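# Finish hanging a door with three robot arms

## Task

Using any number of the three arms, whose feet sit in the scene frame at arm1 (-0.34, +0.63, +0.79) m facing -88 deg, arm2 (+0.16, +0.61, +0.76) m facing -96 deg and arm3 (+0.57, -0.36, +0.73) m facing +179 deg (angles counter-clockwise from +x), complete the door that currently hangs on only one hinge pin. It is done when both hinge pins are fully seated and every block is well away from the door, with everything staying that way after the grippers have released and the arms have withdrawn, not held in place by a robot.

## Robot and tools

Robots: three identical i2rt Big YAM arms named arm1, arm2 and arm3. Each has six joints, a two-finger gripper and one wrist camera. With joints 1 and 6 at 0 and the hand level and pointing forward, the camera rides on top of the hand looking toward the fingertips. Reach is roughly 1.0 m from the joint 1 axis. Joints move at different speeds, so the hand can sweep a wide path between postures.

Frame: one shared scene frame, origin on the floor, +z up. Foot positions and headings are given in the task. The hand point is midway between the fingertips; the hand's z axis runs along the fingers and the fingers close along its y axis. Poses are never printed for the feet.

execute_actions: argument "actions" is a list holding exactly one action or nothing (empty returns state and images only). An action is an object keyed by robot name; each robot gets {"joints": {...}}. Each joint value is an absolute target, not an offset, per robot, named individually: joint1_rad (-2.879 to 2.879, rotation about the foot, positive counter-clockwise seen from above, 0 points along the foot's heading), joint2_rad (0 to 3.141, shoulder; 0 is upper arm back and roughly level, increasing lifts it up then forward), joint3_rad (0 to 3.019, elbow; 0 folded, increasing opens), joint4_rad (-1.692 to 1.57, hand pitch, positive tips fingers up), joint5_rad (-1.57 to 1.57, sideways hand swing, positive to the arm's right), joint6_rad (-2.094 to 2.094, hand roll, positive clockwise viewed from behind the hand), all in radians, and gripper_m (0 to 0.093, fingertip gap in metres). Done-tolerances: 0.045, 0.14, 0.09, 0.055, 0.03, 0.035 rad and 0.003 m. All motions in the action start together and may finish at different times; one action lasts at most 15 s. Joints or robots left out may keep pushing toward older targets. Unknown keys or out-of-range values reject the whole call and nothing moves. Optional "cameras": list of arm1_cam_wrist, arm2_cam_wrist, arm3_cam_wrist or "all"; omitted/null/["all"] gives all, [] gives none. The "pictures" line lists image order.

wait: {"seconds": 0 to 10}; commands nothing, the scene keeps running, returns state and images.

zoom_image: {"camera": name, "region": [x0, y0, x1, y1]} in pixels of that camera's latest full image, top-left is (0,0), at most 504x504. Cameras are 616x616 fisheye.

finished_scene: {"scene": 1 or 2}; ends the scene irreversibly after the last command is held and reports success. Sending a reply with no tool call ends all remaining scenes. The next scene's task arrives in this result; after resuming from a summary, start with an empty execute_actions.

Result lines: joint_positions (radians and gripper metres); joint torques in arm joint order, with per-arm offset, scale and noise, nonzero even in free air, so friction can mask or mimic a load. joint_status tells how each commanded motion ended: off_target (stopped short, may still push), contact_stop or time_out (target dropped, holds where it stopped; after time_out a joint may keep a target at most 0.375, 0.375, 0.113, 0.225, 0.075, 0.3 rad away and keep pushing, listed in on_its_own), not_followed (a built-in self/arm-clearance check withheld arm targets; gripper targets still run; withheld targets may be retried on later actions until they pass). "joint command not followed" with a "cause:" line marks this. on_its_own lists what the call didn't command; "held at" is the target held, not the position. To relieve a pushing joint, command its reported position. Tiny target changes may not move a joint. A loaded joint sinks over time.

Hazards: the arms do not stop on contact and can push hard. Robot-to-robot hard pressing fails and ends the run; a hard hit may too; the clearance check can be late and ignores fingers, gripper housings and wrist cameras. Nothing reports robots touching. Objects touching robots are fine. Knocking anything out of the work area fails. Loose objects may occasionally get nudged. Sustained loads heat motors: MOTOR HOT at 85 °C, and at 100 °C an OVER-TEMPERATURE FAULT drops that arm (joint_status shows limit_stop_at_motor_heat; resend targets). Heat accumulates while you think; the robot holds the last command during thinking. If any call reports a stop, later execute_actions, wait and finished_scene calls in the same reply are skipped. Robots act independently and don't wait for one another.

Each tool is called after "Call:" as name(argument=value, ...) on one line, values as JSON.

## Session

Call:
execute_actions(actions=[])

Scene clock: 0.00 s.
Joint torques (N m, as the arm reports them, + toward a larger angle): no reading
Motor temperatures (°C, as the motors report them): arm1=[26 24 38 25 27 26] | arm2=[25 30 36 25 26 27] | arm3=[23 29 36 26 25 26]
arm1.joint_positions: joint1_rad=-0.055 joint2_rad=+0.643 joint3_rad=+1.691 joint4_rad=-1.598 joint5_rad=+0.138 joint6_rad=+0.024 gripper_m=+0.094
arm1.joint_status: not commanded
arm1.hand: x=-0.3743 y=+0.4685 z=+1.4090 quat_wxyz=(-0.303, -0.654, -0.578, +0.383) (m; scene frame)
arm2.joint_positions: joint1_rad=+0.045 joint2_rad=+0.388 joint3_rad=+1.584 joint4_rad=-1.589 joint5_rad=+0.134 joint6_rad=-0.670 gripper_m=+0.095
arm2.joint_status: not commanded
arm2.hand: x=+0.1315 y=+0.5519 z=+1.3614 quat_wxyz=(-0.178, -0.419, -0.715, +0.530) (m; scene frame)
arm3.joint_positions: joint1_rad=-0.872 joint2_rad=+0.338 joint3_rad=+1.335 joint4_rad=-1.462 joint5_rad=-0.086 joint6_rad=-0.705 gripper_m=+0.094
arm3.joint_status: not commanded
arm3.hand: x=+0.4871 y=-0.2787 z=+1.2580 quat_wxyz=(-0.350, +0.849, -0.055, -0.393) (m; scene frame)
pictures: arm1_cam_wrist, arm2_cam_wrist, arm3_cam_wrist
Images, in order (width x height): arm1_cam_wrist 616x616, arm2_cam_wrist 616x616, arm3_cam_wrist 616x616.

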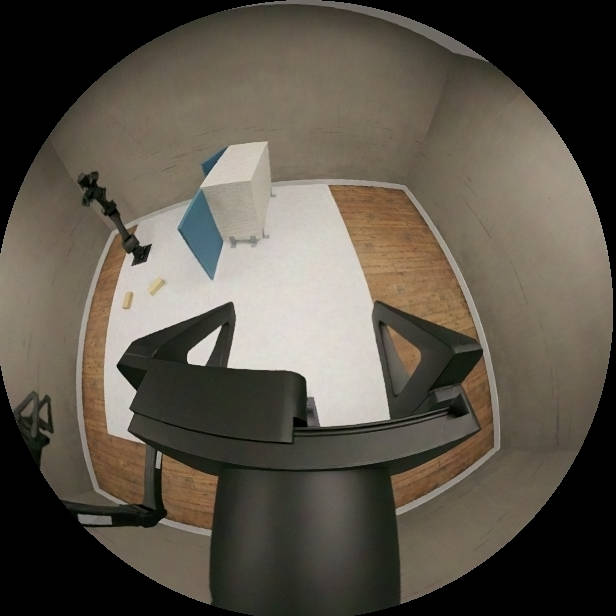

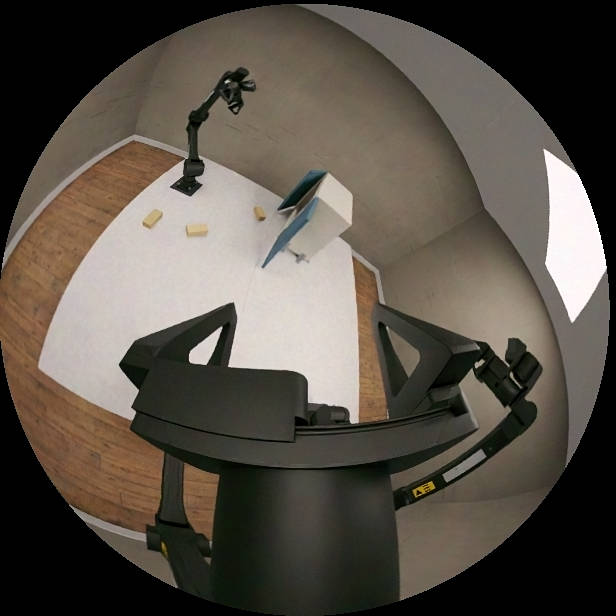

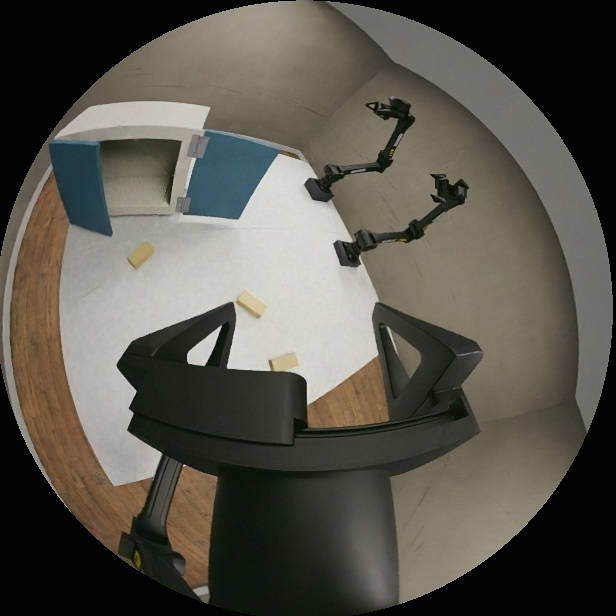

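Repeat the survey poses to find the pin.

Call:
execute_actions(actions=[{"arm2":{"joints":{"joint1_rad":0,"joint2_rad":1.1,"joint3_rad":1.1,"joint4_rad":-1.3,"joint5_rad":0,"joint6_rad":0}},"arm3":{"joints":{"joint1_rad":0.1,"joint2_rad":1.1,"joint3_rad":1.1,"joint4_rad":-1.2,"joint5_rad":0,"joint6_rad":0}}}], cameras=["arm2_cam_wrist","arm3_cam_wrist"])

Scene clock: 6.53 s.
Joint torques (N m, as the arm reports them, + toward a larger angle): arm1=[-0.22  3.73  6.77  1.65 -0.1  -0.02] | arm2=[-1.64 -7.03 13.05  1.07 -0.12  0.18] | arm3=[ 0.9  -5.58 10.02  1.46 -0.16  0.13]
Motor temperatures (°C, as the motors report them): arm1=[26 24 39 25 27 26] | arm2=[25 30 37 25 26 27] | arm3=[23 29 37 26 25 26]
arm1.joint_positions: joint1_rad=-0.055 joint2_rad=+0.643 joint3_rad=+1.691 joint4_rad=-1.598 joint5_rad=+0.138 joint6_rad=+0.024 gripper_m=+0.094
arm1.joint_status: not commanded
arm1.hand: x=-0.3743 y=+0.4685 z=+1.4090 quat_wxyz=(-0.303, -0.654, -0.578, +0.383) (m; scene frame)
arm2.joint_positions: joint1_rad=+0.009 joint2_rad=+1.109 joint3_rad=+1.071 joint4_rad=-1.311 joint5_rad=+0.004 joint6_rad=-0.009 gripper_m=+0.095
arm2.joint_status: all done
arm2.hand: x=+0.1250 y=+0.2631 z=+1.0101 quat_wxyz=(-0.077, -0.735, -0.669, +0.083) (m; scene frame)
arm3.joint_positions: joint1_rad=+0.094 joint2_rad=+1.097 joint3_rad=+1.092 joint4_rad=-1.212 joint5_rad=+0.001 joint6_rad=-0.008 gripper_m=+0.094
arm3.joint_status: all done
arm3.hand: x=+0.1942 y=-0.3864 z=+0.9929 quat_wxyz=(+0.005, +0.983, +0.042, -0.176) (m; scene frame)
pictures: arm2_cam_wrist, arm3_cam_wrist
Images, in order (width x height): arm2_cam_wrist 616x616, arm3_cam_wrist 616x616.

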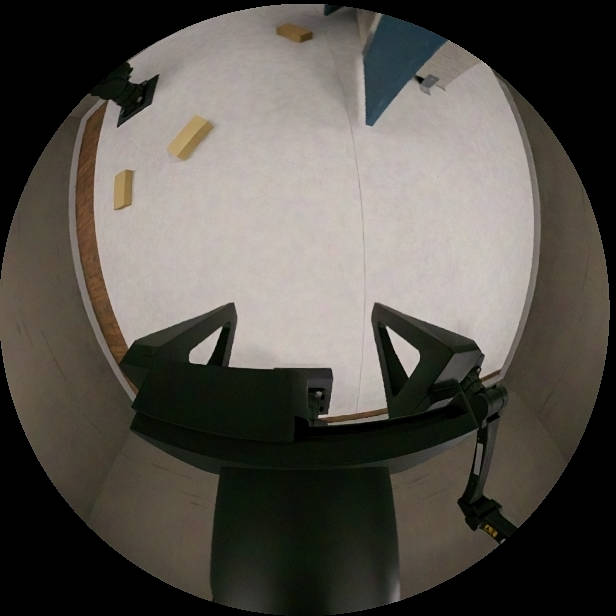

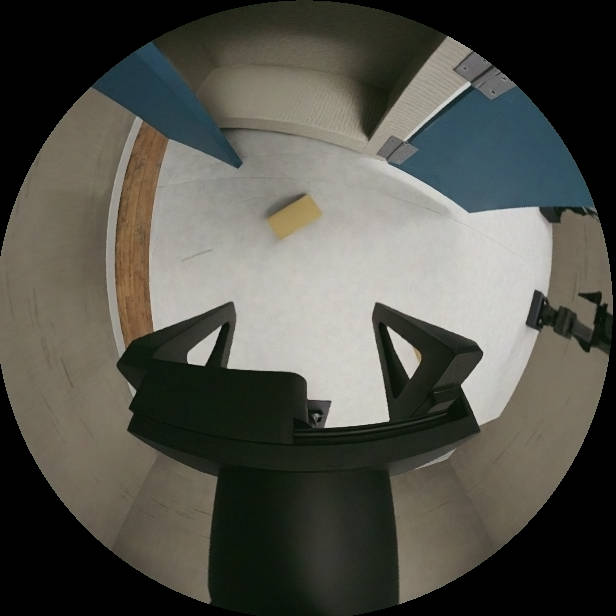

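Call:
zoom_image(camera="arm3_cam_wrist", region=[150, 210, 270, 300])

Call:
zoom_image(camera="arm3_cam_wrist", region=[360, 30, 540, 200])

Region (150, 210, 270, 300) of arm3_cam_wrist's 616x616 image, scaled by 4.200, with more detail than that image has; it fills the top 378 rows of this view, and the rest is white.

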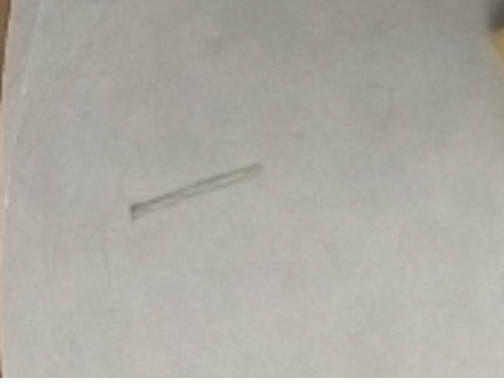

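Region (360, 30, 540, 200) of arm3_cam_wrist's 616x616 image, scaled by 2.800, with more detail than that image has.

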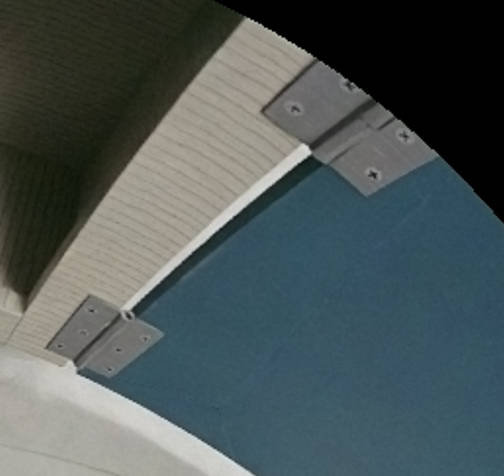

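Call:
execute_actions(actions=[{"arm3":{"joints":{"joint1_rad":0.625,"joint2_rad":1.5,"joint3_rad":1.29,"joint4_rad":-1.12,"joint6_rad":-1.25,"gripper_m":0.04}},"arm2":{"joints":{"joint1_rad":-0.16,"joint2_rad":1.3,"joint3_rad":0.6,"joint4_rad":0.75}}}], cameras=[])

Call:
execute_actions(actions=[{"arm3":{"joints":{"joint2_rad":1.74}},"arm2":{"joints":{"joint2_rad":1.55,"joint3_rad":0.69,"joint4_rad":0.88}}}], cameras=["arm2_cam_wrist","arm3_cam_wrist"])

Scene clock: 25.43 s.
Joint torques (N m, as the arm reports them, + toward a larger angle): arm1=[-0.17  3.54  6.75  1.61 -0.09 -0.01] | arm2=[-0.17 -8.91 10.01  2.76 -0.06  0.2 ] | arm3=[ -0.26 -12.05  11.33   0.78  -0.24  -0.01]
Motor temperatures (°C, as the motors report them): arm1=[26 24 41 25 27 26] | arm2=[25 30 41 25 26 27] | arm3=[23 29 41 26 25 26]
arm1.joint_positions: joint1_rad=-0.055 joint2_rad=+0.643 joint3_rad=+1.691 joint4_rad=-1.598 joint5_rad=+0.138 joint6_rad=+0.024 gripper_m=+0.094
arm1.joint_status: not commanded
arm1.hand: x=-0.3743 y=+0.4685 z=+1.4090 quat_wxyz=(-0.303, -0.654, -0.578, +0.383) (m; scene frame)
arm2.joint_positions: joint1_rad=-0.165 joint2_rad=+1.310 joint3_rad=+0.591 joint4_rad=+0.721 joint5_rad=+0.002 joint6_rad=-0.008 gripper_m=+0.095
arm2.joint_status: all done
arm2.hand: x=+0.0186 y=+0.1073 z=+1.0280 quat_wxyz=(-0.428, -0.562, -0.425, +0.566) (m; scene frame)
arm3.joint_positions: joint1_rad=+0.636 joint2_rad=+1.516 joint3_rad=+1.260 joint4_rad=-1.124 joint5_rad=+0.000 joint6_rad=-1.242 gripper_m=+0.040
arm3.joint_status: all done
arm3.hand: x=+0.1748 y=-0.6387 z=+0.9005 quat_wxyz=(-0.029, +0.594, +0.798, -0.090) (m; scene frame)
pictures: none
No camera images: the call's "cameras" was empty. Leave "cameras" out to get every camera's image.

Scene clock: 26.50 s.
Joint torques (N m, as the arm reports them, + toward a larger angle): arm1=[-0.29  3.58  6.82  1.65 -0.1  -0.02] | arm2=[  0.1  -10.4   10.5    2.82  -0.01   0.18] | arm3=[ -0.49 -14.48  10.41   0.49  -0.22  -0.04]
Motor temperatures (°C, as the motors report them): arm1=[26 24 41 25 27 26] | arm2=[25 30 41 25 26 27] | arm3=[23 30 41 26 25 26]
arm1.joint_positions: joint1_rad=-0.055 joint2_rad=+0.643 joint3_rad=+1.691 joint4_rad=-1.598 joint5_rad=+0.138 joint6_rad=+0.024 gripper_m=+0.094
arm1.joint_status: not commanded
arm1.hand: x=-0.3743 y=+0.4685 z=+1.4090 quat_wxyz=(-0.303, -0.654, -0.578, +0.383) (m; scene frame)
arm2.joint_positions: joint1_rad=-0.165 joint2_rad=+1.554 joint3_rad=+0.663 joint4_rad=+0.854 joint5_rad=+0.002 joint6_rad=-0.008 gripper_m=+0.095
arm2.joint_status: all done
arm2.hand: x=+0.0065 y=+0.0625 z=+0.9689 quat_wxyz=(-0.419, -0.573, -0.433, +0.554) (m; scene frame)
arm3.joint_positions: joint1_rad=+0.636 joint2_rad=+1.759 joint3_rad=+1.260 joint4_rad=-1.124 joint5_rad=+0.000 joint6_rad=-1.243 gripper_m=+0.040
arm3.joint_status: all done
arm3.hand: x=+0.1774 y=-0.6368 z=+0.7878 quat_wxyz=(+0.008, +0.597, +0.802, +0.025) (m; scene frame)
pictures: arm2_cam_wrist, arm3_cam_wrist
Images, in order (width x height): arm2_cam_wrist 616x616, arm3_cam_wrist 616x616.

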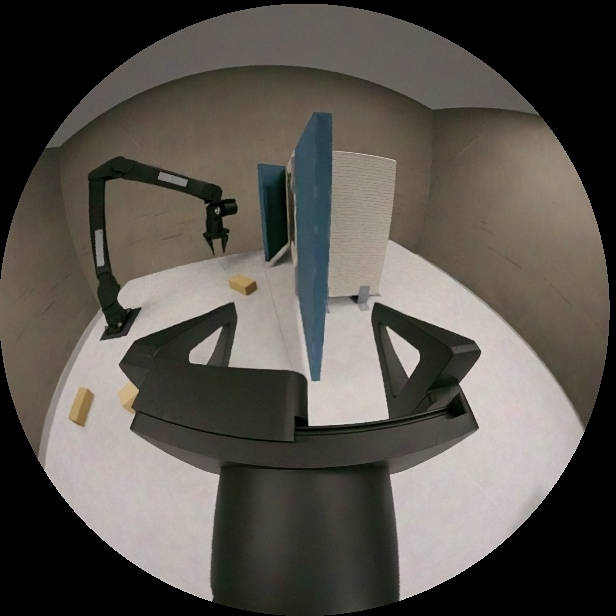

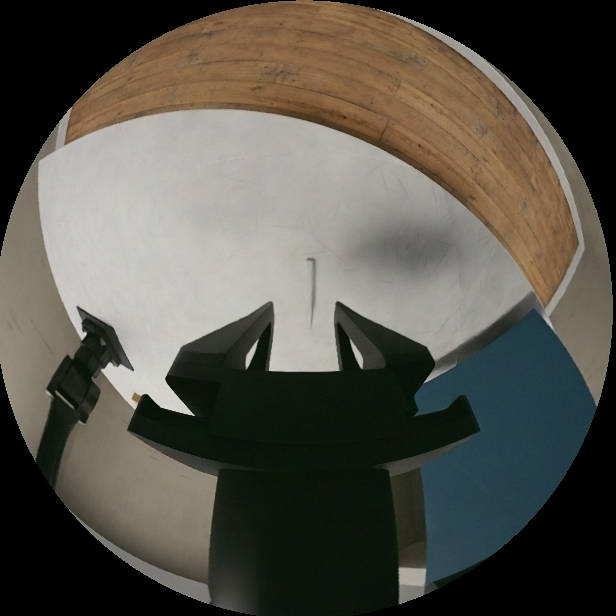

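Call:
execute_actions(actions=[{"arm3":{"joints":{"joint1_rad":0.608,"joint2_rad":1.8,"joint3_rad":1.195,"joint4_rad":-0.96,"gripper_m":0.03}},"arm2":{"joints":{"joint1_rad":-0.19,"joint2_rad":1.76,"joint3_rad":0.96,"joint4_rad":0.83}}}], cameras=["arm2_cam_wrist","arm3_cam_wrist"])

Scene clock: 38.80 s.
Joint torques (N m, as the arm reports them, + toward a larger angle): arm1=[-0.12  3.69  6.81  1.67 -0.08 -0.02] | arm2=[ -1.47 -13.29  11.89   1.11  -0.04   0.21] | arm3=[ -0.92 -12.59   7.31   0.79  -0.25  -0.03]
Motor temperatures (°C, as the motors report them): arm1=[26 24 41 25 27 26] | arm2=[25 31 41 25 26 27] | arm3=[23 31 42 26 25 26]
arm1.joint_positions: joint1_rad=-0.055 joint2_rad=+0.643 joint3_rad=+1.691 joint4_rad=-1.598 joint5_rad=+0.138 joint6_rad=+0.024 gripper_m=+0.094
arm1.joint_status: not commanded
arm1.hand: x=-0.3743 y=+0.4685 z=+1.4090 quat_wxyz=(-0.303, -0.654, -0.578, +0.383) (m; scene frame)
arm2.joint_positions: joint1_rad=-0.181 joint2_rad=+1.755 joint3_rad=+0.919 joint4_rad=+0.848 joint5_rad=+0.002 joint6_rad=-0.008 gripper_m=+0.095
arm2.joint_status: all done
arm2.hand: x=-0.0280 y=-0.0217 z=+0.9749 quat_wxyz=(-0.425, -0.563, -0.418, +0.572) (m; scene frame)
arm3.joint_positions: joint1_rad=+0.619 joint2_rad=+1.794 joint3_rad=+1.194 joint4_rad=-0.972 joint5_rad=+0.000 joint6_rad=-1.243 gripper_m=+0.030
arm3.joint_status: all done
arm3.hand: x=+0.1690 y=-0.6329 z=+0.7495 quat_wxyz=(+0.000, +0.603, +0.797, +0.001) (m; scene frame)
pictures: arm2_cam_wrist, arm3_cam_wrist
Images, in order (width x height): arm2_cam_wrist 616x616, arm3_cam_wrist 616x616.

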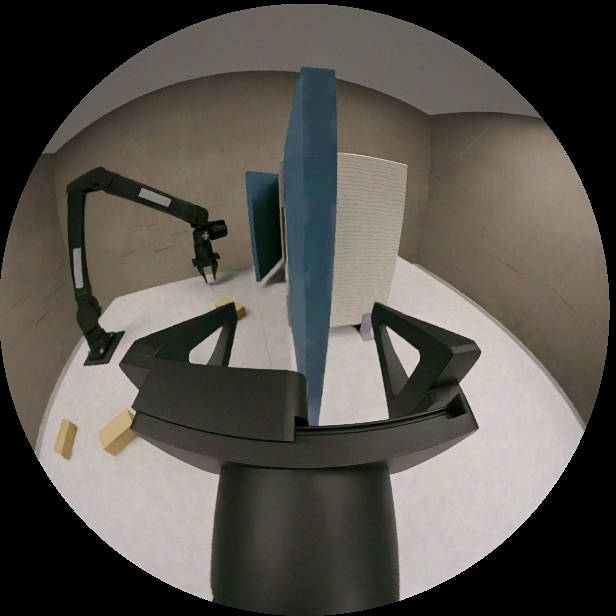

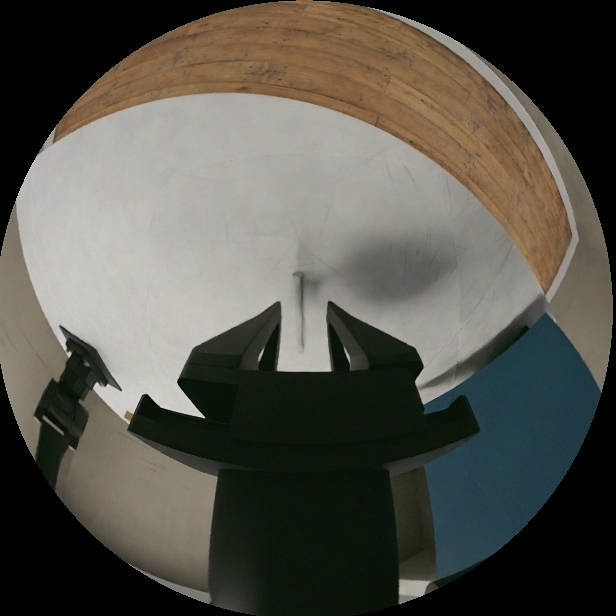

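Call:
execute_actions(actions=[{"arm3":{"joints":{"joint2_rad":1.83,"joint3_rad":1.18,"joint4_rad":-0.93}}}], cameras=["arm3_cam_wrist"])

Scene clock: 60.33 s.
Joint torques (N m, as the arm reports them, + toward a larger angle): arm1=[-0.17  3.53  6.77  1.66 -0.08 -0.03] | arm2=[ -1.32 -13.31  11.88   1.13  -0.07   0.19] | arm3=[ -0.33 -12.08   7.12   0.71  -0.26  -0.03]
Motor temperatures (°C, as the motors report them): arm1=[26 24 41 25 27 26] | arm2=[25 32 42 25 26 27] | arm3=[23 32 40 26 25 26]
arm1.joint_positions: joint1_rad=-0.055 joint2_rad=+0.643 joint3_rad=+1.691 joint4_rad=-1.598 joint5_rad=+0.138 joint6_rad=+0.024 gripper_m=+0.094
arm1.joint_status: not commanded
arm1.hand: x=-0.3743 y=+0.4685 z=+1.4090 quat_wxyz=(-0.303, -0.654, -0.578, +0.383) (m; scene frame)
arm2.joint_positions: joint1_rad=-0.181 joint2_rad=+1.755 joint3_rad=+0.919 joint4_rad=+0.848 joint5_rad=+0.002 joint6_rad=-0.008 gripper_m=+0.095
arm2.joint_status: not commanded
arm2.hand: x=-0.0280 y=-0.0217 z=+0.9749 quat_wxyz=(-0.425, -0.563, -0.418, +0.572) (m; scene frame)
arm3.joint_positions: joint1_rad=+0.619 joint2_rad=+1.816 joint3_rad=+1.182 joint4_rad=-0.942 joint5_rad=+0.000 joint6_rad=-1.243 gripper_m=+0.030
arm3.joint_status: all done
arm3.hand: x=+0.1693 y=-0.6327 z=+0.7360 quat_wxyz=(+0.000, +0.603, +0.797, +0.003) (m; scene frame)
pictures: arm3_cam_wrist
Images, in order (width x height): arm3_cam_wrist 616x616.

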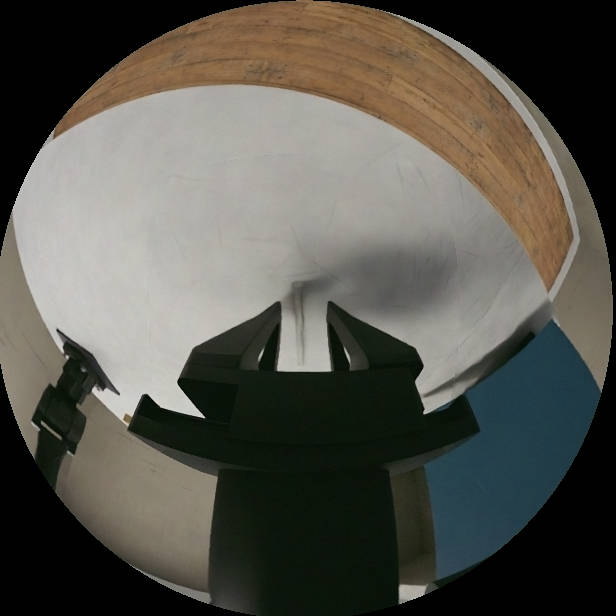

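Call:
execute_actions(actions=[{"arm3":{"joints":{"gripper_m":0.0}},"arm2":{"joints":{"gripper_m":0.0}}}], cameras=[])

Call:
execute_actions(actions=[{"arm3":{"joints":{"joint2_rad":1.5,"joint3_rad":1.18,"joint4_rad":-0.95}}}], cameras=["arm3_cam_wrist","arm2_cam_wrist"])

Scene clock: 64.70 s.
Joint torques (N m, as the arm reports them, + toward a larger angle): arm1=[-0.15  3.61  6.78  1.65 -0.08 -0.02] | arm2=[ -1.34 -13.33  11.91   1.25   0.48   0.21] | arm3=[ -0.78 -11.53   6.94   0.69  -0.27  -0.03]
Motor temperatures (°C, as the motors report them): arm1=[26 24 41 25 27 26] | arm2=[25 32 42 25 26 27] | arm3=[23 32 40 26 25 26]
arm1.joint_positions: joint1_rad=-0.055 joint2_rad=+0.643 joint3_rad=+1.691 joint4_rad=-1.598 joint5_rad=+0.138 joint6_rad=+0.024 gripper_m=+0.094
arm1.joint_status: not commanded
arm1.hand: x=-0.3743 y=+0.4685 z=+1.4090 quat_wxyz=(-0.303, -0.654, -0.578, +0.383) (m; scene frame)
arm2.joint_positions: joint1_rad=-0.181 joint2_rad=+1.755 joint3_rad=+0.919 joint4_rad=+0.847 joint5_rad=-0.010 joint6_rad=-0.008 gripper_m=+0.015
arm2.joint_status: gripper_m off_target (ended at +0.015, target +0.000)
arm2.hand: x=-0.0262 y=-0.0223 z=+0.9750 quat_wxyz=(-0.429, -0.561, -0.422, +0.569) (m; scene frame)
arm3.joint_positions: joint1_rad=+0.619 joint2_rad=+1.814 joint3_rad=+1.181 joint4_rad=-0.938 joint5_rad=+0.001 joint6_rad=-1.243 gripper_m=+0.000
arm3.joint_status: all done
arm3.hand: x=+0.1685 y=-0.6331 z=+0.7367 quat_wxyz=(-0.001, +0.603, +0.798, +0.000) (m; scene frame)
pictures: none
No camera images: the call's "cameras" was empty. Leave "cameras" out to get every camera's image.

Scene clock: 65.97 s.
Joint torques (N m, as the arm reports them, + toward a larger angle): arm1=[-0.31  3.58  6.85  1.63 -0.09 -0.02] | arm2=[ -1.31 -12.59  11.81   1.19   0.47   0.18] | arm3=[-0.66 -9.86  9.69  0.54 -0.28 -0.01]
Motor temperatures (°C, as the motors report them): arm1=[26 24 41 25 27 26] | arm2=[25 32 42 25 26 27] | arm3=[23 32 40 26 25 26]
arm1.joint_positions: joint1_rad=-0.055 joint2_rad=+0.643 joint3_rad=+1.691 joint4_rad=-1.598 joint5_rad=+0.138 joint6_rad=+0.024 gripper_m=+0.094
arm1.joint_status: not commanded
arm1.hand: x=-0.3743 y=+0.4685 z=+1.4090 quat_wxyz=(-0.303, -0.654, -0.578, +0.383) (m; scene frame)
arm2.joint_positions: joint1_rad=-0.181 joint2_rad=+1.755 joint3_rad=+0.919 joint4_rad=+0.847 joint5_rad=-0.010 joint6_rad=-0.008 gripper_m=+0.015
arm2.joint_status: not commanded
arm2.hand: x=-0.0262 y=-0.0223 z=+0.9750 quat_wxyz=(-0.429, -0.561, -0.422, +0.569) (m; scene frame)
arm3.joint_positions: joint1_rad=+0.619 joint2_rad=+1.488 joint3_rad=+1.171 joint4_rad=-0.942 joint5_rad=+0.001 joint6_rad=-1.243 gripper_m=+0.000
arm3.joint_status: all done
arm3.hand: x=+0.1607 y=-0.6386 z=+0.8872 quat_wxyz=(-0.050, +0.596, +0.788, -0.147) (m; scene frame)
pictures: arm2_cam_wrist, arm3_cam_wrist
Images, in order (width x height): arm2_cam_wrist 616x616, arm3_cam_wrist 616x616.

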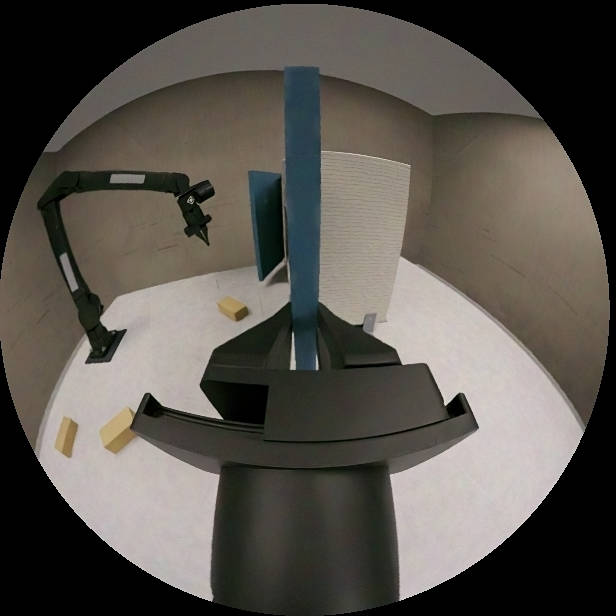

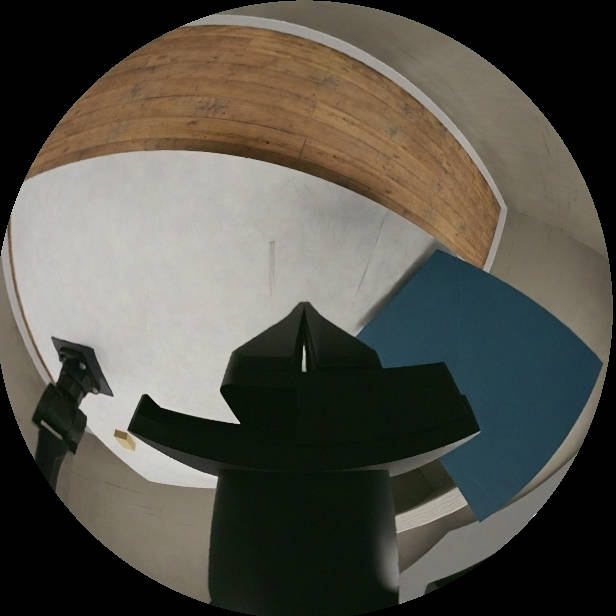

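Call:
zoom_image(camera="arm3_cam_wrist", region=[220,200,380,380])

Region (220, 200, 380, 380) of arm3_cam_wrist's 616x616 image, scaled by 2.800, with more detail than that image has.

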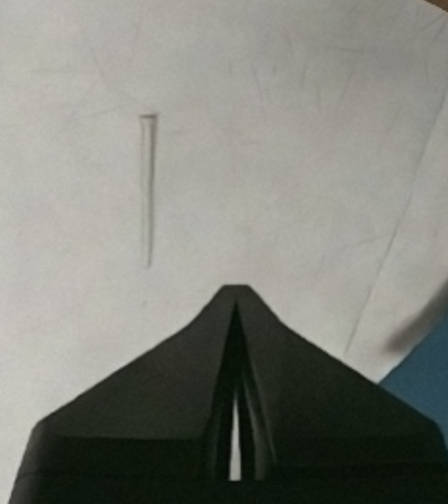

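Call:
execute_actions(actions=[{"arm3":{"joints":{"joint2_rad":1.79,"joint3_rad":1.19,"joint4_rad":-0.97,"gripper_m":0.035}}}], cameras=[])

Call:
execute_actions(actions=[{"arm3":{"joints":{"joint2_rad":1.86,"joint3_rad":1.18,"joint4_rad":-0.915}}}], cameras=["arm3_cam_wrist"])

Scene clock: 75.37 s.
Joint torques (N m, as the arm reports them, + toward a larger angle): arm1=[-0.15  3.55  6.8   1.65 -0.08 -0.02] | arm2=[ -1.43 -13.07  11.86   1.21   0.48   0.19] | arm3=[ -0.93 -14.33   8.6    0.    -0.27  -0.02]
Motor temperatures (°C, as the motors report them): arm1=[26 24 41 25 27 26] | arm2=[25 32 42 25 26 27] | arm3=[23 31 41 26 25 26]
arm1.joint_positions: joint1_rad=-0.055 joint2_rad=+0.643 joint3_rad=+1.691 joint4_rad=-1.598 joint5_rad=+0.138 joint6_rad=+0.024 gripper_m=+0.094
arm1.joint_status: not commanded
arm1.hand: x=-0.3743 y=+0.4685 z=+1.4090 quat_wxyz=(-0.303, -0.654, -0.578, +0.383) (m; scene frame)
arm2.joint_positions: joint1_rad=-0.181 joint2_rad=+1.755 joint3_rad=+0.919 joint4_rad=+0.847 joint5_rad=-0.010 joint6_rad=-0.008 gripper_m=+0.015
arm2.joint_status: not commanded
arm2.hand: x=-0.0262 y=-0.0223 z=+0.9750 quat_wxyz=(-0.429, -0.561, -0.422, +0.569) (m; scene frame)
arm3.joint_positions: joint1_rad=+0.619 joint2_rad=+1.807 joint3_rad=+1.171 joint4_rad=-0.961 joint5_rad=+0.001 joint6_rad=-1.243 gripper_m=+0.035
arm3.joint_status: all done
arm3.hand: x=+0.1766 y=-0.6275 z=+0.7368 quat_wxyz=(+0.003, +0.603, +0.797, +0.013) (m; scene frame)
pictures: none
No camera images: the call's "cameras" was empty. Leave "cameras" out to get every camera's image.

Scene clock: 76.07 s.
Joint torques (N m, as the arm reports them, + toward a larger angle): arm1=[-0.33  3.62  6.82  1.64 -0.08 -0.03] | arm2=[ -0.87 -13.49  11.73   1.13   0.45   0.18] | arm3=[-0.86 -9.59  7.82  0.81 -0.25 -0.03]
Motor temperatures (°C, as the motors report them): arm1=[26 24 41 25 27 26] | arm2=[25 32 42 25 26 27] | arm3=[23 31 41 26 25 26]
arm1.joint_positions: joint1_rad=-0.055 joint2_rad=+0.643 joint3_rad=+1.691 joint4_rad=-1.598 joint5_rad=+0.138 joint6_rad=+0.024 gripper_m=+0.094
arm1.joint_status: not commanded
arm1.hand: x=-0.3743 y=+0.4685 z=+1.4090 quat_wxyz=(-0.303, -0.654, -0.578, +0.383) (m; scene frame)
arm2.joint_positions: joint1_rad=-0.181 joint2_rad=+1.755 joint3_rad=+0.919 joint4_rad=+0.847 joint5_rad=-0.010 joint6_rad=-0.008 gripper_m=+0.015
arm2.joint_status: not commanded
arm2.hand: x=-0.0262 y=-0.0223 z=+0.9750 quat_wxyz=(-0.429, -0.561, -0.422, +0.569) (m; scene frame)
arm3.joint_positions: joint1_rad=+0.619 joint2_rad=+1.819 joint3_rad=+1.172 joint4_rad=-0.927 joint5_rad=+0.001 joint6_rad=-1.244 gripper_m=+0.035
arm3.joint_status: all done
arm3.hand: x=+0.1706 y=-0.6317 z=+0.7315 quat_wxyz=(+0.000, +0.603, +0.798, +0.002) (m; scene frame)
pictures: arm3_cam_wrist
Images, in order (width x height): arm3_cam_wrist 616x616.

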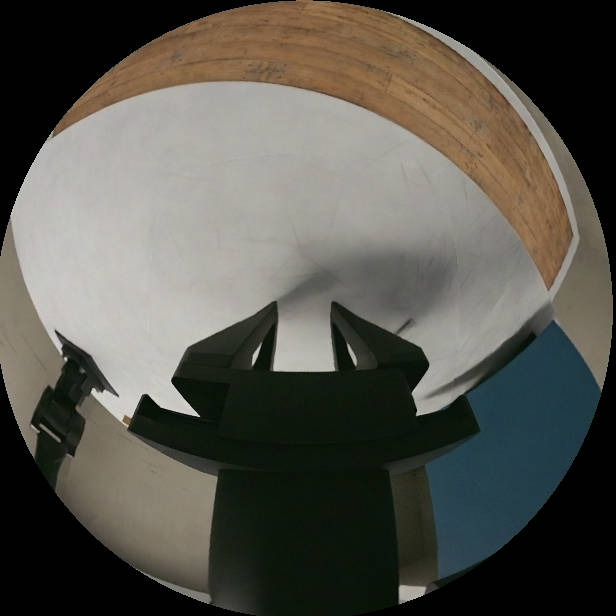

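Call:
execute_actions(actions=[{"arm3":{"joints":{"joint2_rad":1.6,"joint3_rad":1.19,"joint4_rad":-1.17}}}], cameras=["arm3_cam_wrist"])

Call:
zoom_image(camera="arm3_cam_wrist", region=[200,180,500,400])

Scene clock: 80.60 s.
Joint torques (N m, as the arm reports them, + toward a larger angle): arm1=[-0.32  3.65  6.77  1.65 -0.09 -0.02] | arm2=[ -1.25 -12.85  11.95   1.18   0.49   0.2 ] | arm3=[ -0.8  -10.14   9.54  -0.05  -0.26   0.  ]
Motor temperatures (°C, as the motors report them): arm1=[26 24 41 25 27 26] | arm2=[25 32 42 25 26 27] | arm3=[23 31 41 26 25 26]
arm1.joint_positions: joint1_rad=-0.055 joint2_rad=+0.643 joint3_rad=+1.691 joint4_rad=-1.598 joint5_rad=+0.138 joint6_rad=+0.024 gripper_m=+0.094
arm1.joint_status: not commanded
arm1.hand: x=-0.3743 y=+0.4685 z=+1.4090 quat_wxyz=(-0.303, -0.654, -0.578, +0.383) (m; scene frame)
arm2.joint_positions: joint1_rad=-0.181 joint2_rad=+1.755 joint3_rad=+0.919 joint4_rad=+0.847 joint5_rad=-0.010 joint6_rad=-0.008 gripper_m=+0.015
arm2.joint_status: not commanded
arm2.hand: x=-0.0262 y=-0.0223 z=+0.9750 quat_wxyz=(-0.429, -0.561, -0.422, +0.569) (m; scene frame)
arm3.joint_positions: joint1_rad=+0.619 joint2_rad=+1.585 joint3_rad=+1.172 joint4_rad=-1.160 joint5_rad=+0.001 joint6_rad=-1.244 gripper_m=+0.035
arm3.joint_status: all done
arm3.hand: x=+0.2035 y=-0.6091 z=+0.8358 quat_wxyz=(+0.000, +0.603, +0.798, +0.001) (m; scene frame)
pictures: arm3_cam_wrist
Images, in order (width x height): arm3_cam_wrist 616x616.

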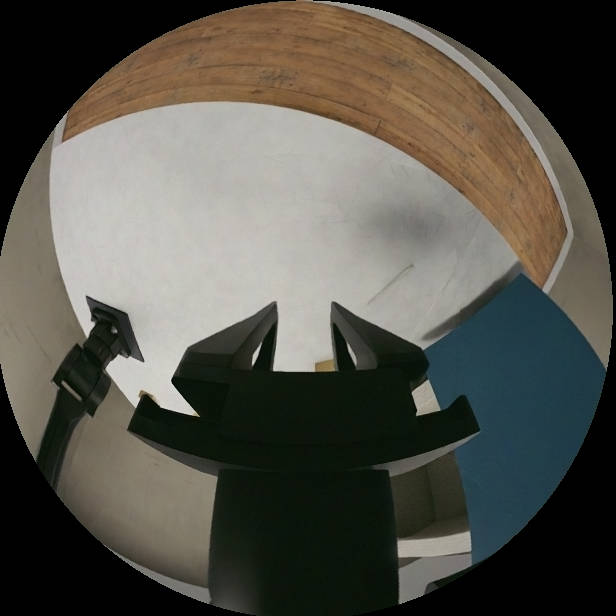

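Region (200, 180, 500, 400) of arm3_cam_wrist's 616x616 image, scaled by 1.680, with more detail than that image has; it fills the top 370 rows of this view, and the rest is white.

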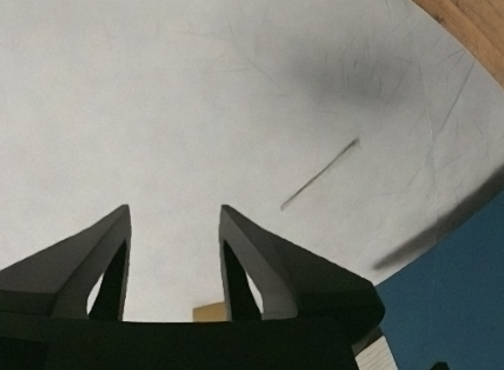

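Call:
execute_actions(actions=[{"arm3":{"joints":{"joint1_rad":0.49,"joint2_rad":1.85,"joint3_rad":1.55,"joint4_rad":-1.25,"joint6_rad":-0.69,"gripper_m":0.05}}}], cameras=["arm3_cam_wrist"])

Call:
zoom_image(camera="arm3_cam_wrist", region=[200,180,420,400])

Scene clock: 106.23 s.
Joint torques (N m, as the arm reports them, + toward a larger angle): arm1=[-0.15  3.53  6.83  1.6  -0.09 -0.02] | arm2=[ -1.2  -13.26  11.89   1.14   0.5    0.19] | arm3=[  0.96 -15.13  11.79  -0.03  -0.22   0.11]
Motor temperatures (°C, as the motors report them): arm1=[26 24 41 25 27 26] | arm2=[25 32 42 25 26 27] | arm3=[23 31 43 26 25 26]
arm1.joint_positions: joint1_rad=-0.055 joint2_rad=+0.643 joint3_rad=+1.691 joint4_rad=-1.598 joint5_rad=+0.138 joint6_rad=+0.024 gripper_m=+0.094
arm1.joint_status: not commanded
arm1.hand: x=-0.3743 y=+0.4685 z=+1.4090 quat_wxyz=(-0.303, -0.654, -0.578, +0.383) (m; scene frame)
arm2.joint_positions: joint1_rad=-0.181 joint2_rad=+1.755 joint3_rad=+0.919 joint4_rad=+0.847 joint5_rad=-0.010 joint6_rad=-0.008 gripper_m=+0.015
arm2.joint_status: not commanded
arm2.hand: x=-0.0262 y=-0.0223 z=+0.9750 quat_wxyz=(-0.429, -0.561, -0.422, +0.569) (m; scene frame)
arm3.joint_positions: joint1_rad=+0.481 joint2_rad=+1.854 joint3_rad=+1.510 joint4_rad=-1.240 joint5_rad=+0.001 joint6_rad=-0.698 gripper_m=+0.050
arm3.joint_status: all done
arm3.hand: x=+0.0791 y=-0.6033 z=+0.8269 quat_wxyz=(+0.000, +0.835, +0.550, +0.007) (m; scene frame)
pictures: arm3_cam_wrist
Images, in order (width x height): arm3_cam_wrist 616x616.

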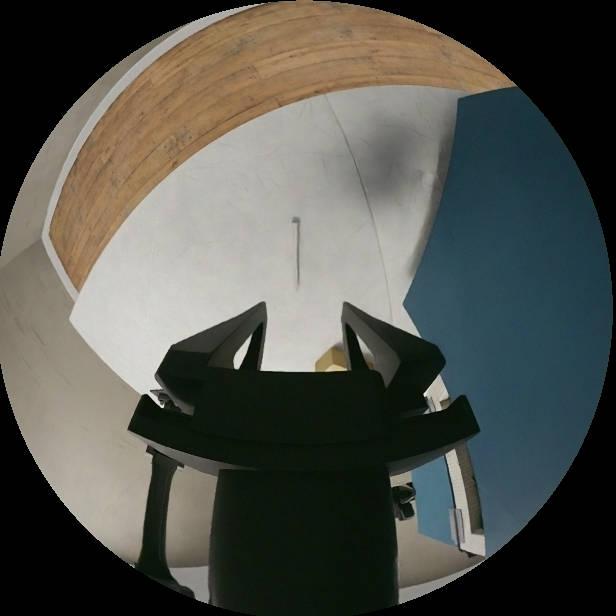

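Region (200, 180, 420, 400) of arm3_cam_wrist's 616x616 image, scaled by 2.291, with more detail than that image has.

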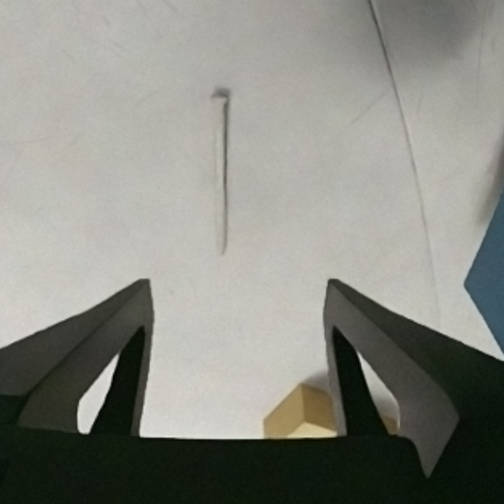

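Call:
execute_actions(actions=[{"arm3":{"joints":{"joint1_rad":0.515,"joint2_rad":1.955,"joint3_rad":1.46,"joint4_rad":-1.07}}}], cameras=["arm3_cam_wrist"])

Call:
zoom_image(camera="arm3_cam_wrist", region=[200,180,420,400])

Scene clock: 115.00 s.
Joint torques (N m, as the arm reports them, + toward a larger angle): arm1=[-0.2   3.56  6.78  1.64 -0.1  -0.02] | arm2=[ -1.53 -13.2   11.81   1.12   0.44   0.21] | arm3=[  1.04 -16.21   8.26   0.71  -0.25   0.11]
Motor temperatures (°C, as the motors report them): arm1=[26 24 41 25 27 26] | arm2=[25 32 42 25 26 27] | arm3=[23 32 44 26 25 26]
arm1.joint_positions: joint1_rad=-0.055 joint2_rad=+0.643 joint3_rad=+1.691 joint4_rad=-1.598 joint5_rad=+0.138 joint6_rad=+0.024 gripper_m=+0.094
arm1.joint_status: not commanded
arm1.hand: x=-0.3743 y=+0.4685 z=+1.4090 quat_wxyz=(-0.303, -0.654, -0.578, +0.383) (m; scene frame)
arm2.joint_positions: joint1_rad=-0.181 joint2_rad=+1.755 joint3_rad=+0.919 joint4_rad=+0.847 joint5_rad=-0.010 joint6_rad=-0.008 gripper_m=+0.015
arm2.joint_status: not commanded
arm2.hand: x=-0.0262 y=-0.0223 z=+0.9750 quat_wxyz=(-0.429, -0.561, -0.422, +0.569) (m; scene frame)
arm3.joint_positions: joint1_rad=+0.506 joint2_rad=+1.964 joint3_rad=+1.453 joint4_rad=-1.081 joint5_rad=+0.001 joint6_rad=-0.698 gripper_m=+0.050
arm3.joint_status: all done
arm3.hand: x=+0.0777 y=-0.6194 z=+0.7485 quat_wxyz=(+0.000, +0.829, +0.560, +0.011) (m; scene frame)
pictures: arm3_cam_wrist
Images, in order (width x height): arm3_cam_wrist 616x616.

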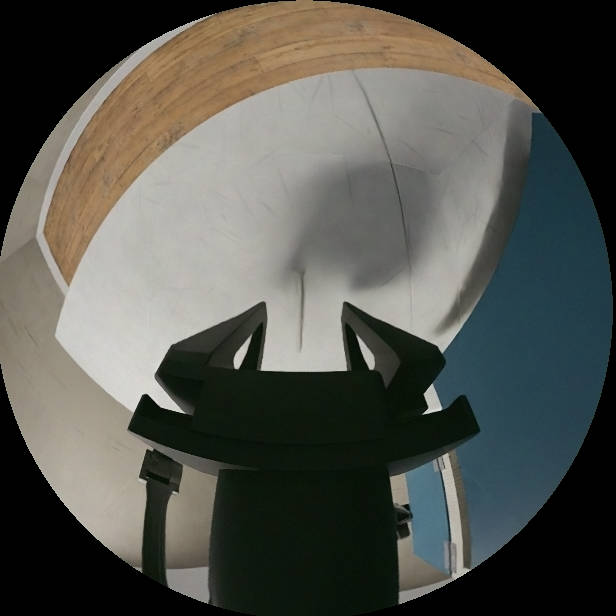

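Region (200, 180, 420, 400) of arm3_cam_wrist's 616x616 image, scaled by 2.291, with more detail than that image has.

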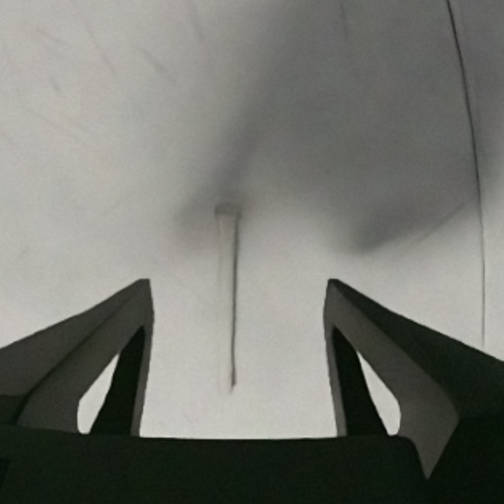

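Call:
execute_actions(actions=[{"arm3":{"joints":{"joint2_rad":2.01,"joint3_rad":1.45,"joint4_rad":-1.03,"gripper_m":0.03}}}], cameras=["arm3_cam_wrist"])

Scene clock: 118.90 s.
Joint torques (N m, as the arm reports them, + toward a larger angle): arm1=[-0.16  3.53  6.76  1.6  -0.09 -0.01] | arm2=[ -1.3  -13.26  11.86   1.19   0.47   0.19] | arm3=[  0.21 -14.2    7.32   0.72  -0.24   0.11]
Motor temperatures (°C, as the motors report them): arm1=[26 24 41 25 27 26] | arm2=[25 32 42 25 26 27] | arm3=[23 33 43 26 25 26]
arm1.joint_positions: joint1_rad=-0.055 joint2_rad=+0.643 joint3_rad=+1.691 joint4_rad=-1.598 joint5_rad=+0.138 joint6_rad=+0.024 gripper_m=+0.094
arm1.joint_status: not commanded
arm1.hand: x=-0.3743 y=+0.4685 z=+1.4090 quat_wxyz=(-0.303, -0.654, -0.578, +0.383) (m; scene frame)
arm2.joint_positions: joint1_rad=-0.181 joint2_rad=+1.755 joint3_rad=+0.919 joint4_rad=+0.847 joint5_rad=-0.010 joint6_rad=-0.008 gripper_m=+0.015
arm2.joint_status: not commanded
arm2.hand: x=-0.0262 y=-0.0223 z=+0.9750 quat_wxyz=(-0.429, -0.561, -0.422, +0.569) (m; scene frame)
arm3.joint_positions: joint1_rad=+0.506 joint2_rad=+1.991 joint3_rad=+1.453 joint4_rad=-1.039 joint5_rad=+0.001 joint6_rad=-0.697 gripper_m=+0.030
arm3.joint_status: all done
arm3.hand: x=+0.0714 y=-0.6228 z=+0.7338 quat_wxyz=(-0.001, +0.829, +0.559, +0.003) (m; scene frame)
pictures: arm3_cam_wrist
Images, in order (width x height): arm3_cam_wrist 616x616.

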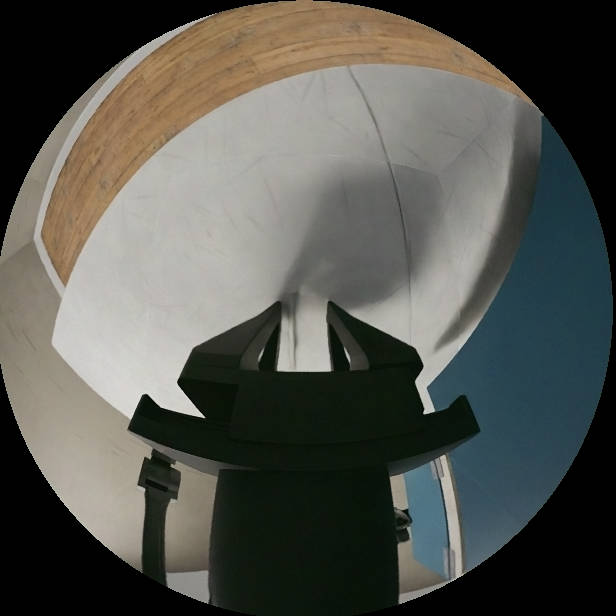

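Slightly lower, then close.

Call:
execute_actions(actions=[{"arm3":{"joints":{"joint2_rad":2.03,"joint4_rad":-1.01}}}], cameras=[])

Call:
execute_actions(actions=[{"arm3":{"joints":{"gripper_m":0.0}}}], cameras=[])

Call:
execute_actions(actions=[{"arm3":{"joints":{"joint2_rad":1.85,"joint3_rad":1.5,"joint4_rad":-1.2}}}], cameras=["arm3_cam_wrist"])

Call:
zoom_image(camera="arm3_cam_wrist", region=[220,220,400,400])

Scene clock: 126.57 s.
Joint torques (N m, as the arm reports them, + toward a larger angle): arm1=[-0.18  3.59  6.79  1.61 -0.09 -0.01] | arm2=[ -1.1  -13.09  11.78   1.12   0.47   0.19] | arm3=[  1.12 -12.75   7.41   1.17  -0.24   0.09]
Motor temperatures (°C, as the motors report them): arm1=[26 24 41 25 27 26] | arm2=[25 32 42 25 26 27] | arm3=[23 33 42 26 25 26]
arm1.joint_positions: joint1_rad=-0.055 joint2_rad=+0.643 joint3_rad=+1.691 joint4_rad=-1.598 joint5_rad=+0.138 joint6_rad=+0.024 gripper_m=+0.094
arm1.joint_status: not commanded
arm1.hand: x=-0.3743 y=+0.4685 z=+1.4090 quat_wxyz=(-0.303, -0.654, -0.578, +0.383) (m; scene frame)
arm2.joint_positions: joint1_rad=-0.181 joint2_rad=+1.755 joint3_rad=+0.919 joint4_rad=+0.847 joint5_rad=-0.010 joint6_rad=-0.008 gripper_m=+0.015
arm2.joint_status: not commanded
arm2.hand: x=-0.0262 y=-0.0223 z=+0.9750 quat_wxyz=(-0.429, -0.561, -0.422, +0.569) (m; scene frame)
arm3.joint_positions: joint1_rad=+0.506 joint2_rad=+1.991 joint3_rad=+1.453 joint4_rad=-1.028 joint5_rad=+0.001 joint6_rad=-0.697 gripper_m=+0.030
arm3.joint_status: all done
arm3.hand: x=+0.0690 y=-0.6240 z=+0.7336 quat_wxyz=(-0.001, +0.829, +0.559, -0.002) (m; scene frame)
pictures: none
No camera images: the call's "cameras" was empty. Leave "cameras" out to get every camera's image.

Scene clock: 127.10 s.
Joint torques (N m, as the arm reports them, + toward a larger angle): arm1=[-0.16  3.47  6.74  1.62 -0.09 -0.02] | arm2=[ -1.3  -13.29  11.86   1.19   0.47   0.21] | arm3=[  0.53 -12.72   7.32   1.06  -0.18   0.12]
Motor temperatures (°C, as the motors report them): arm1=[26 24 41 25 27 26] | arm2=[25 32 42 25 26 27] | arm3=[23 33 42 26 25 26]
arm1.joint_positions: joint1_rad=-0.055 joint2_rad=+0.643 joint3_rad=+1.691 joint4_rad=-1.598 joint5_rad=+0.138 joint6_rad=+0.024 gripper_m=+0.094
arm1.joint_status: not commanded
arm1.hand: x=-0.3743 y=+0.4685 z=+1.4090 quat_wxyz=(-0.303, -0.654, -0.578, +0.383) (m; scene frame)
arm2.joint_positions: joint1_rad=-0.181 joint2_rad=+1.755 joint3_rad=+0.919 joint4_rad=+0.847 joint5_rad=-0.010 joint6_rad=-0.008 gripper_m=+0.015
arm2.joint_status: not commanded
arm2.hand: x=-0.0262 y=-0.0223 z=+0.9750 quat_wxyz=(-0.429, -0.561, -0.422, +0.569) (m; scene frame)
arm3.joint_positions: joint1_rad=+0.506 joint2_rad=+1.992 joint3_rad=+1.453 joint4_rad=-1.025 joint5_rad=+0.000 joint6_rad=-0.697 gripper_m=+0.003
arm3.joint_status: all done
arm3.hand: x=+0.0685 y=-0.6246 z=+0.7333 quat_wxyz=(-0.001, +0.829, +0.559, -0.003) (m; scene frame)
pictures: none
No camera images: the call's "cameras" was empty. Leave "cameras" out to get every camera's image.

Scene clock: 128.27 s.
Joint torques (N m, as the arm reports them, + toward a larger angle): arm1=[-0.23  3.62  6.83  1.58 -0.09 -0.03] | arm2=[ -1.21 -13.03  11.83   1.17   0.46   0.2 ] | arm3=[  0.64 -13.5   11.02   0.16  -0.16   0.11]
Motor temperatures (°C, as the motors report them): arm1=[26 24 41 25 27 26] | arm2=[25 32 42 25 26 27] | arm3=[23 33 43 26 25 26]
arm1.joint_positions: joint1_rad=-0.055 joint2_rad=+0.643 joint3_rad=+1.691 joint4_rad=-1.598 joint5_rad=+0.138 joint6_rad=+0.024 gripper_m=+0.094
arm1.joint_status: not commanded
arm1.hand: x=-0.3743 y=+0.4685 z=+1.4090 quat_wxyz=(-0.303, -0.654, -0.578, +0.383) (m; scene frame)
arm2.joint_positions: joint1_rad=-0.181 joint2_rad=+1.755 joint3_rad=+0.919 joint4_rad=+0.847 joint5_rad=-0.010 joint6_rad=-0.008 gripper_m=+0.015
arm2.joint_status: not commanded
arm2.hand: x=-0.0262 y=-0.0223 z=+0.9750 quat_wxyz=(-0.429, -0.561, -0.422, +0.569) (m; scene frame)
arm3.joint_positions: joint1_rad=+0.506 joint2_rad=+1.843 joint3_rad=+1.467 joint4_rad=-1.190 joint5_rad=+0.000 joint6_rad=-0.697 gripper_m=+0.003
arm3.joint_status: all done
arm3.hand: x=+0.0887 y=-0.6139 z=+0.8173 quat_wxyz=(+0.000, +0.829, +0.559, -0.002) (m; scene frame)
pictures: arm3_cam_wrist
Images, in order (width x height): arm3_cam_wrist 616x616.

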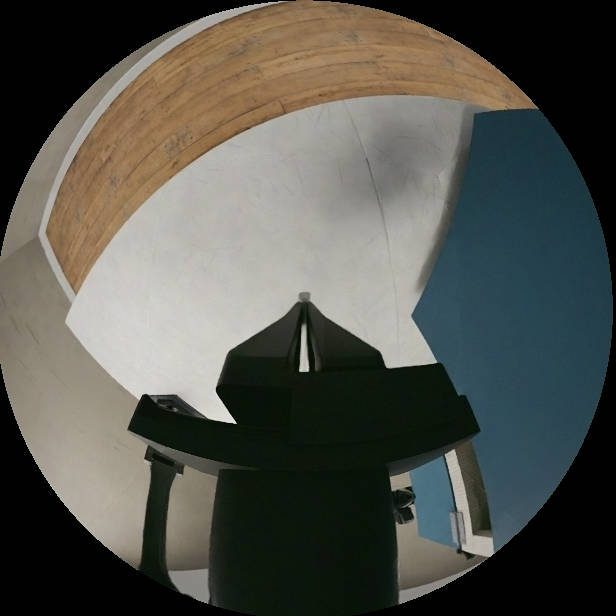

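Region (220, 220, 400, 400) of arm3_cam_wrist's 616x616 image, scaled by 2.800, with more detail than that image has.

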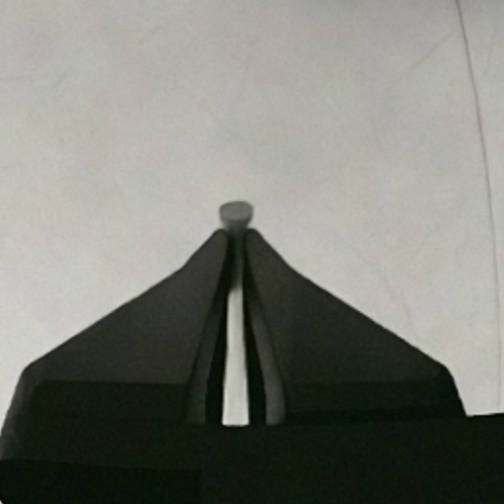

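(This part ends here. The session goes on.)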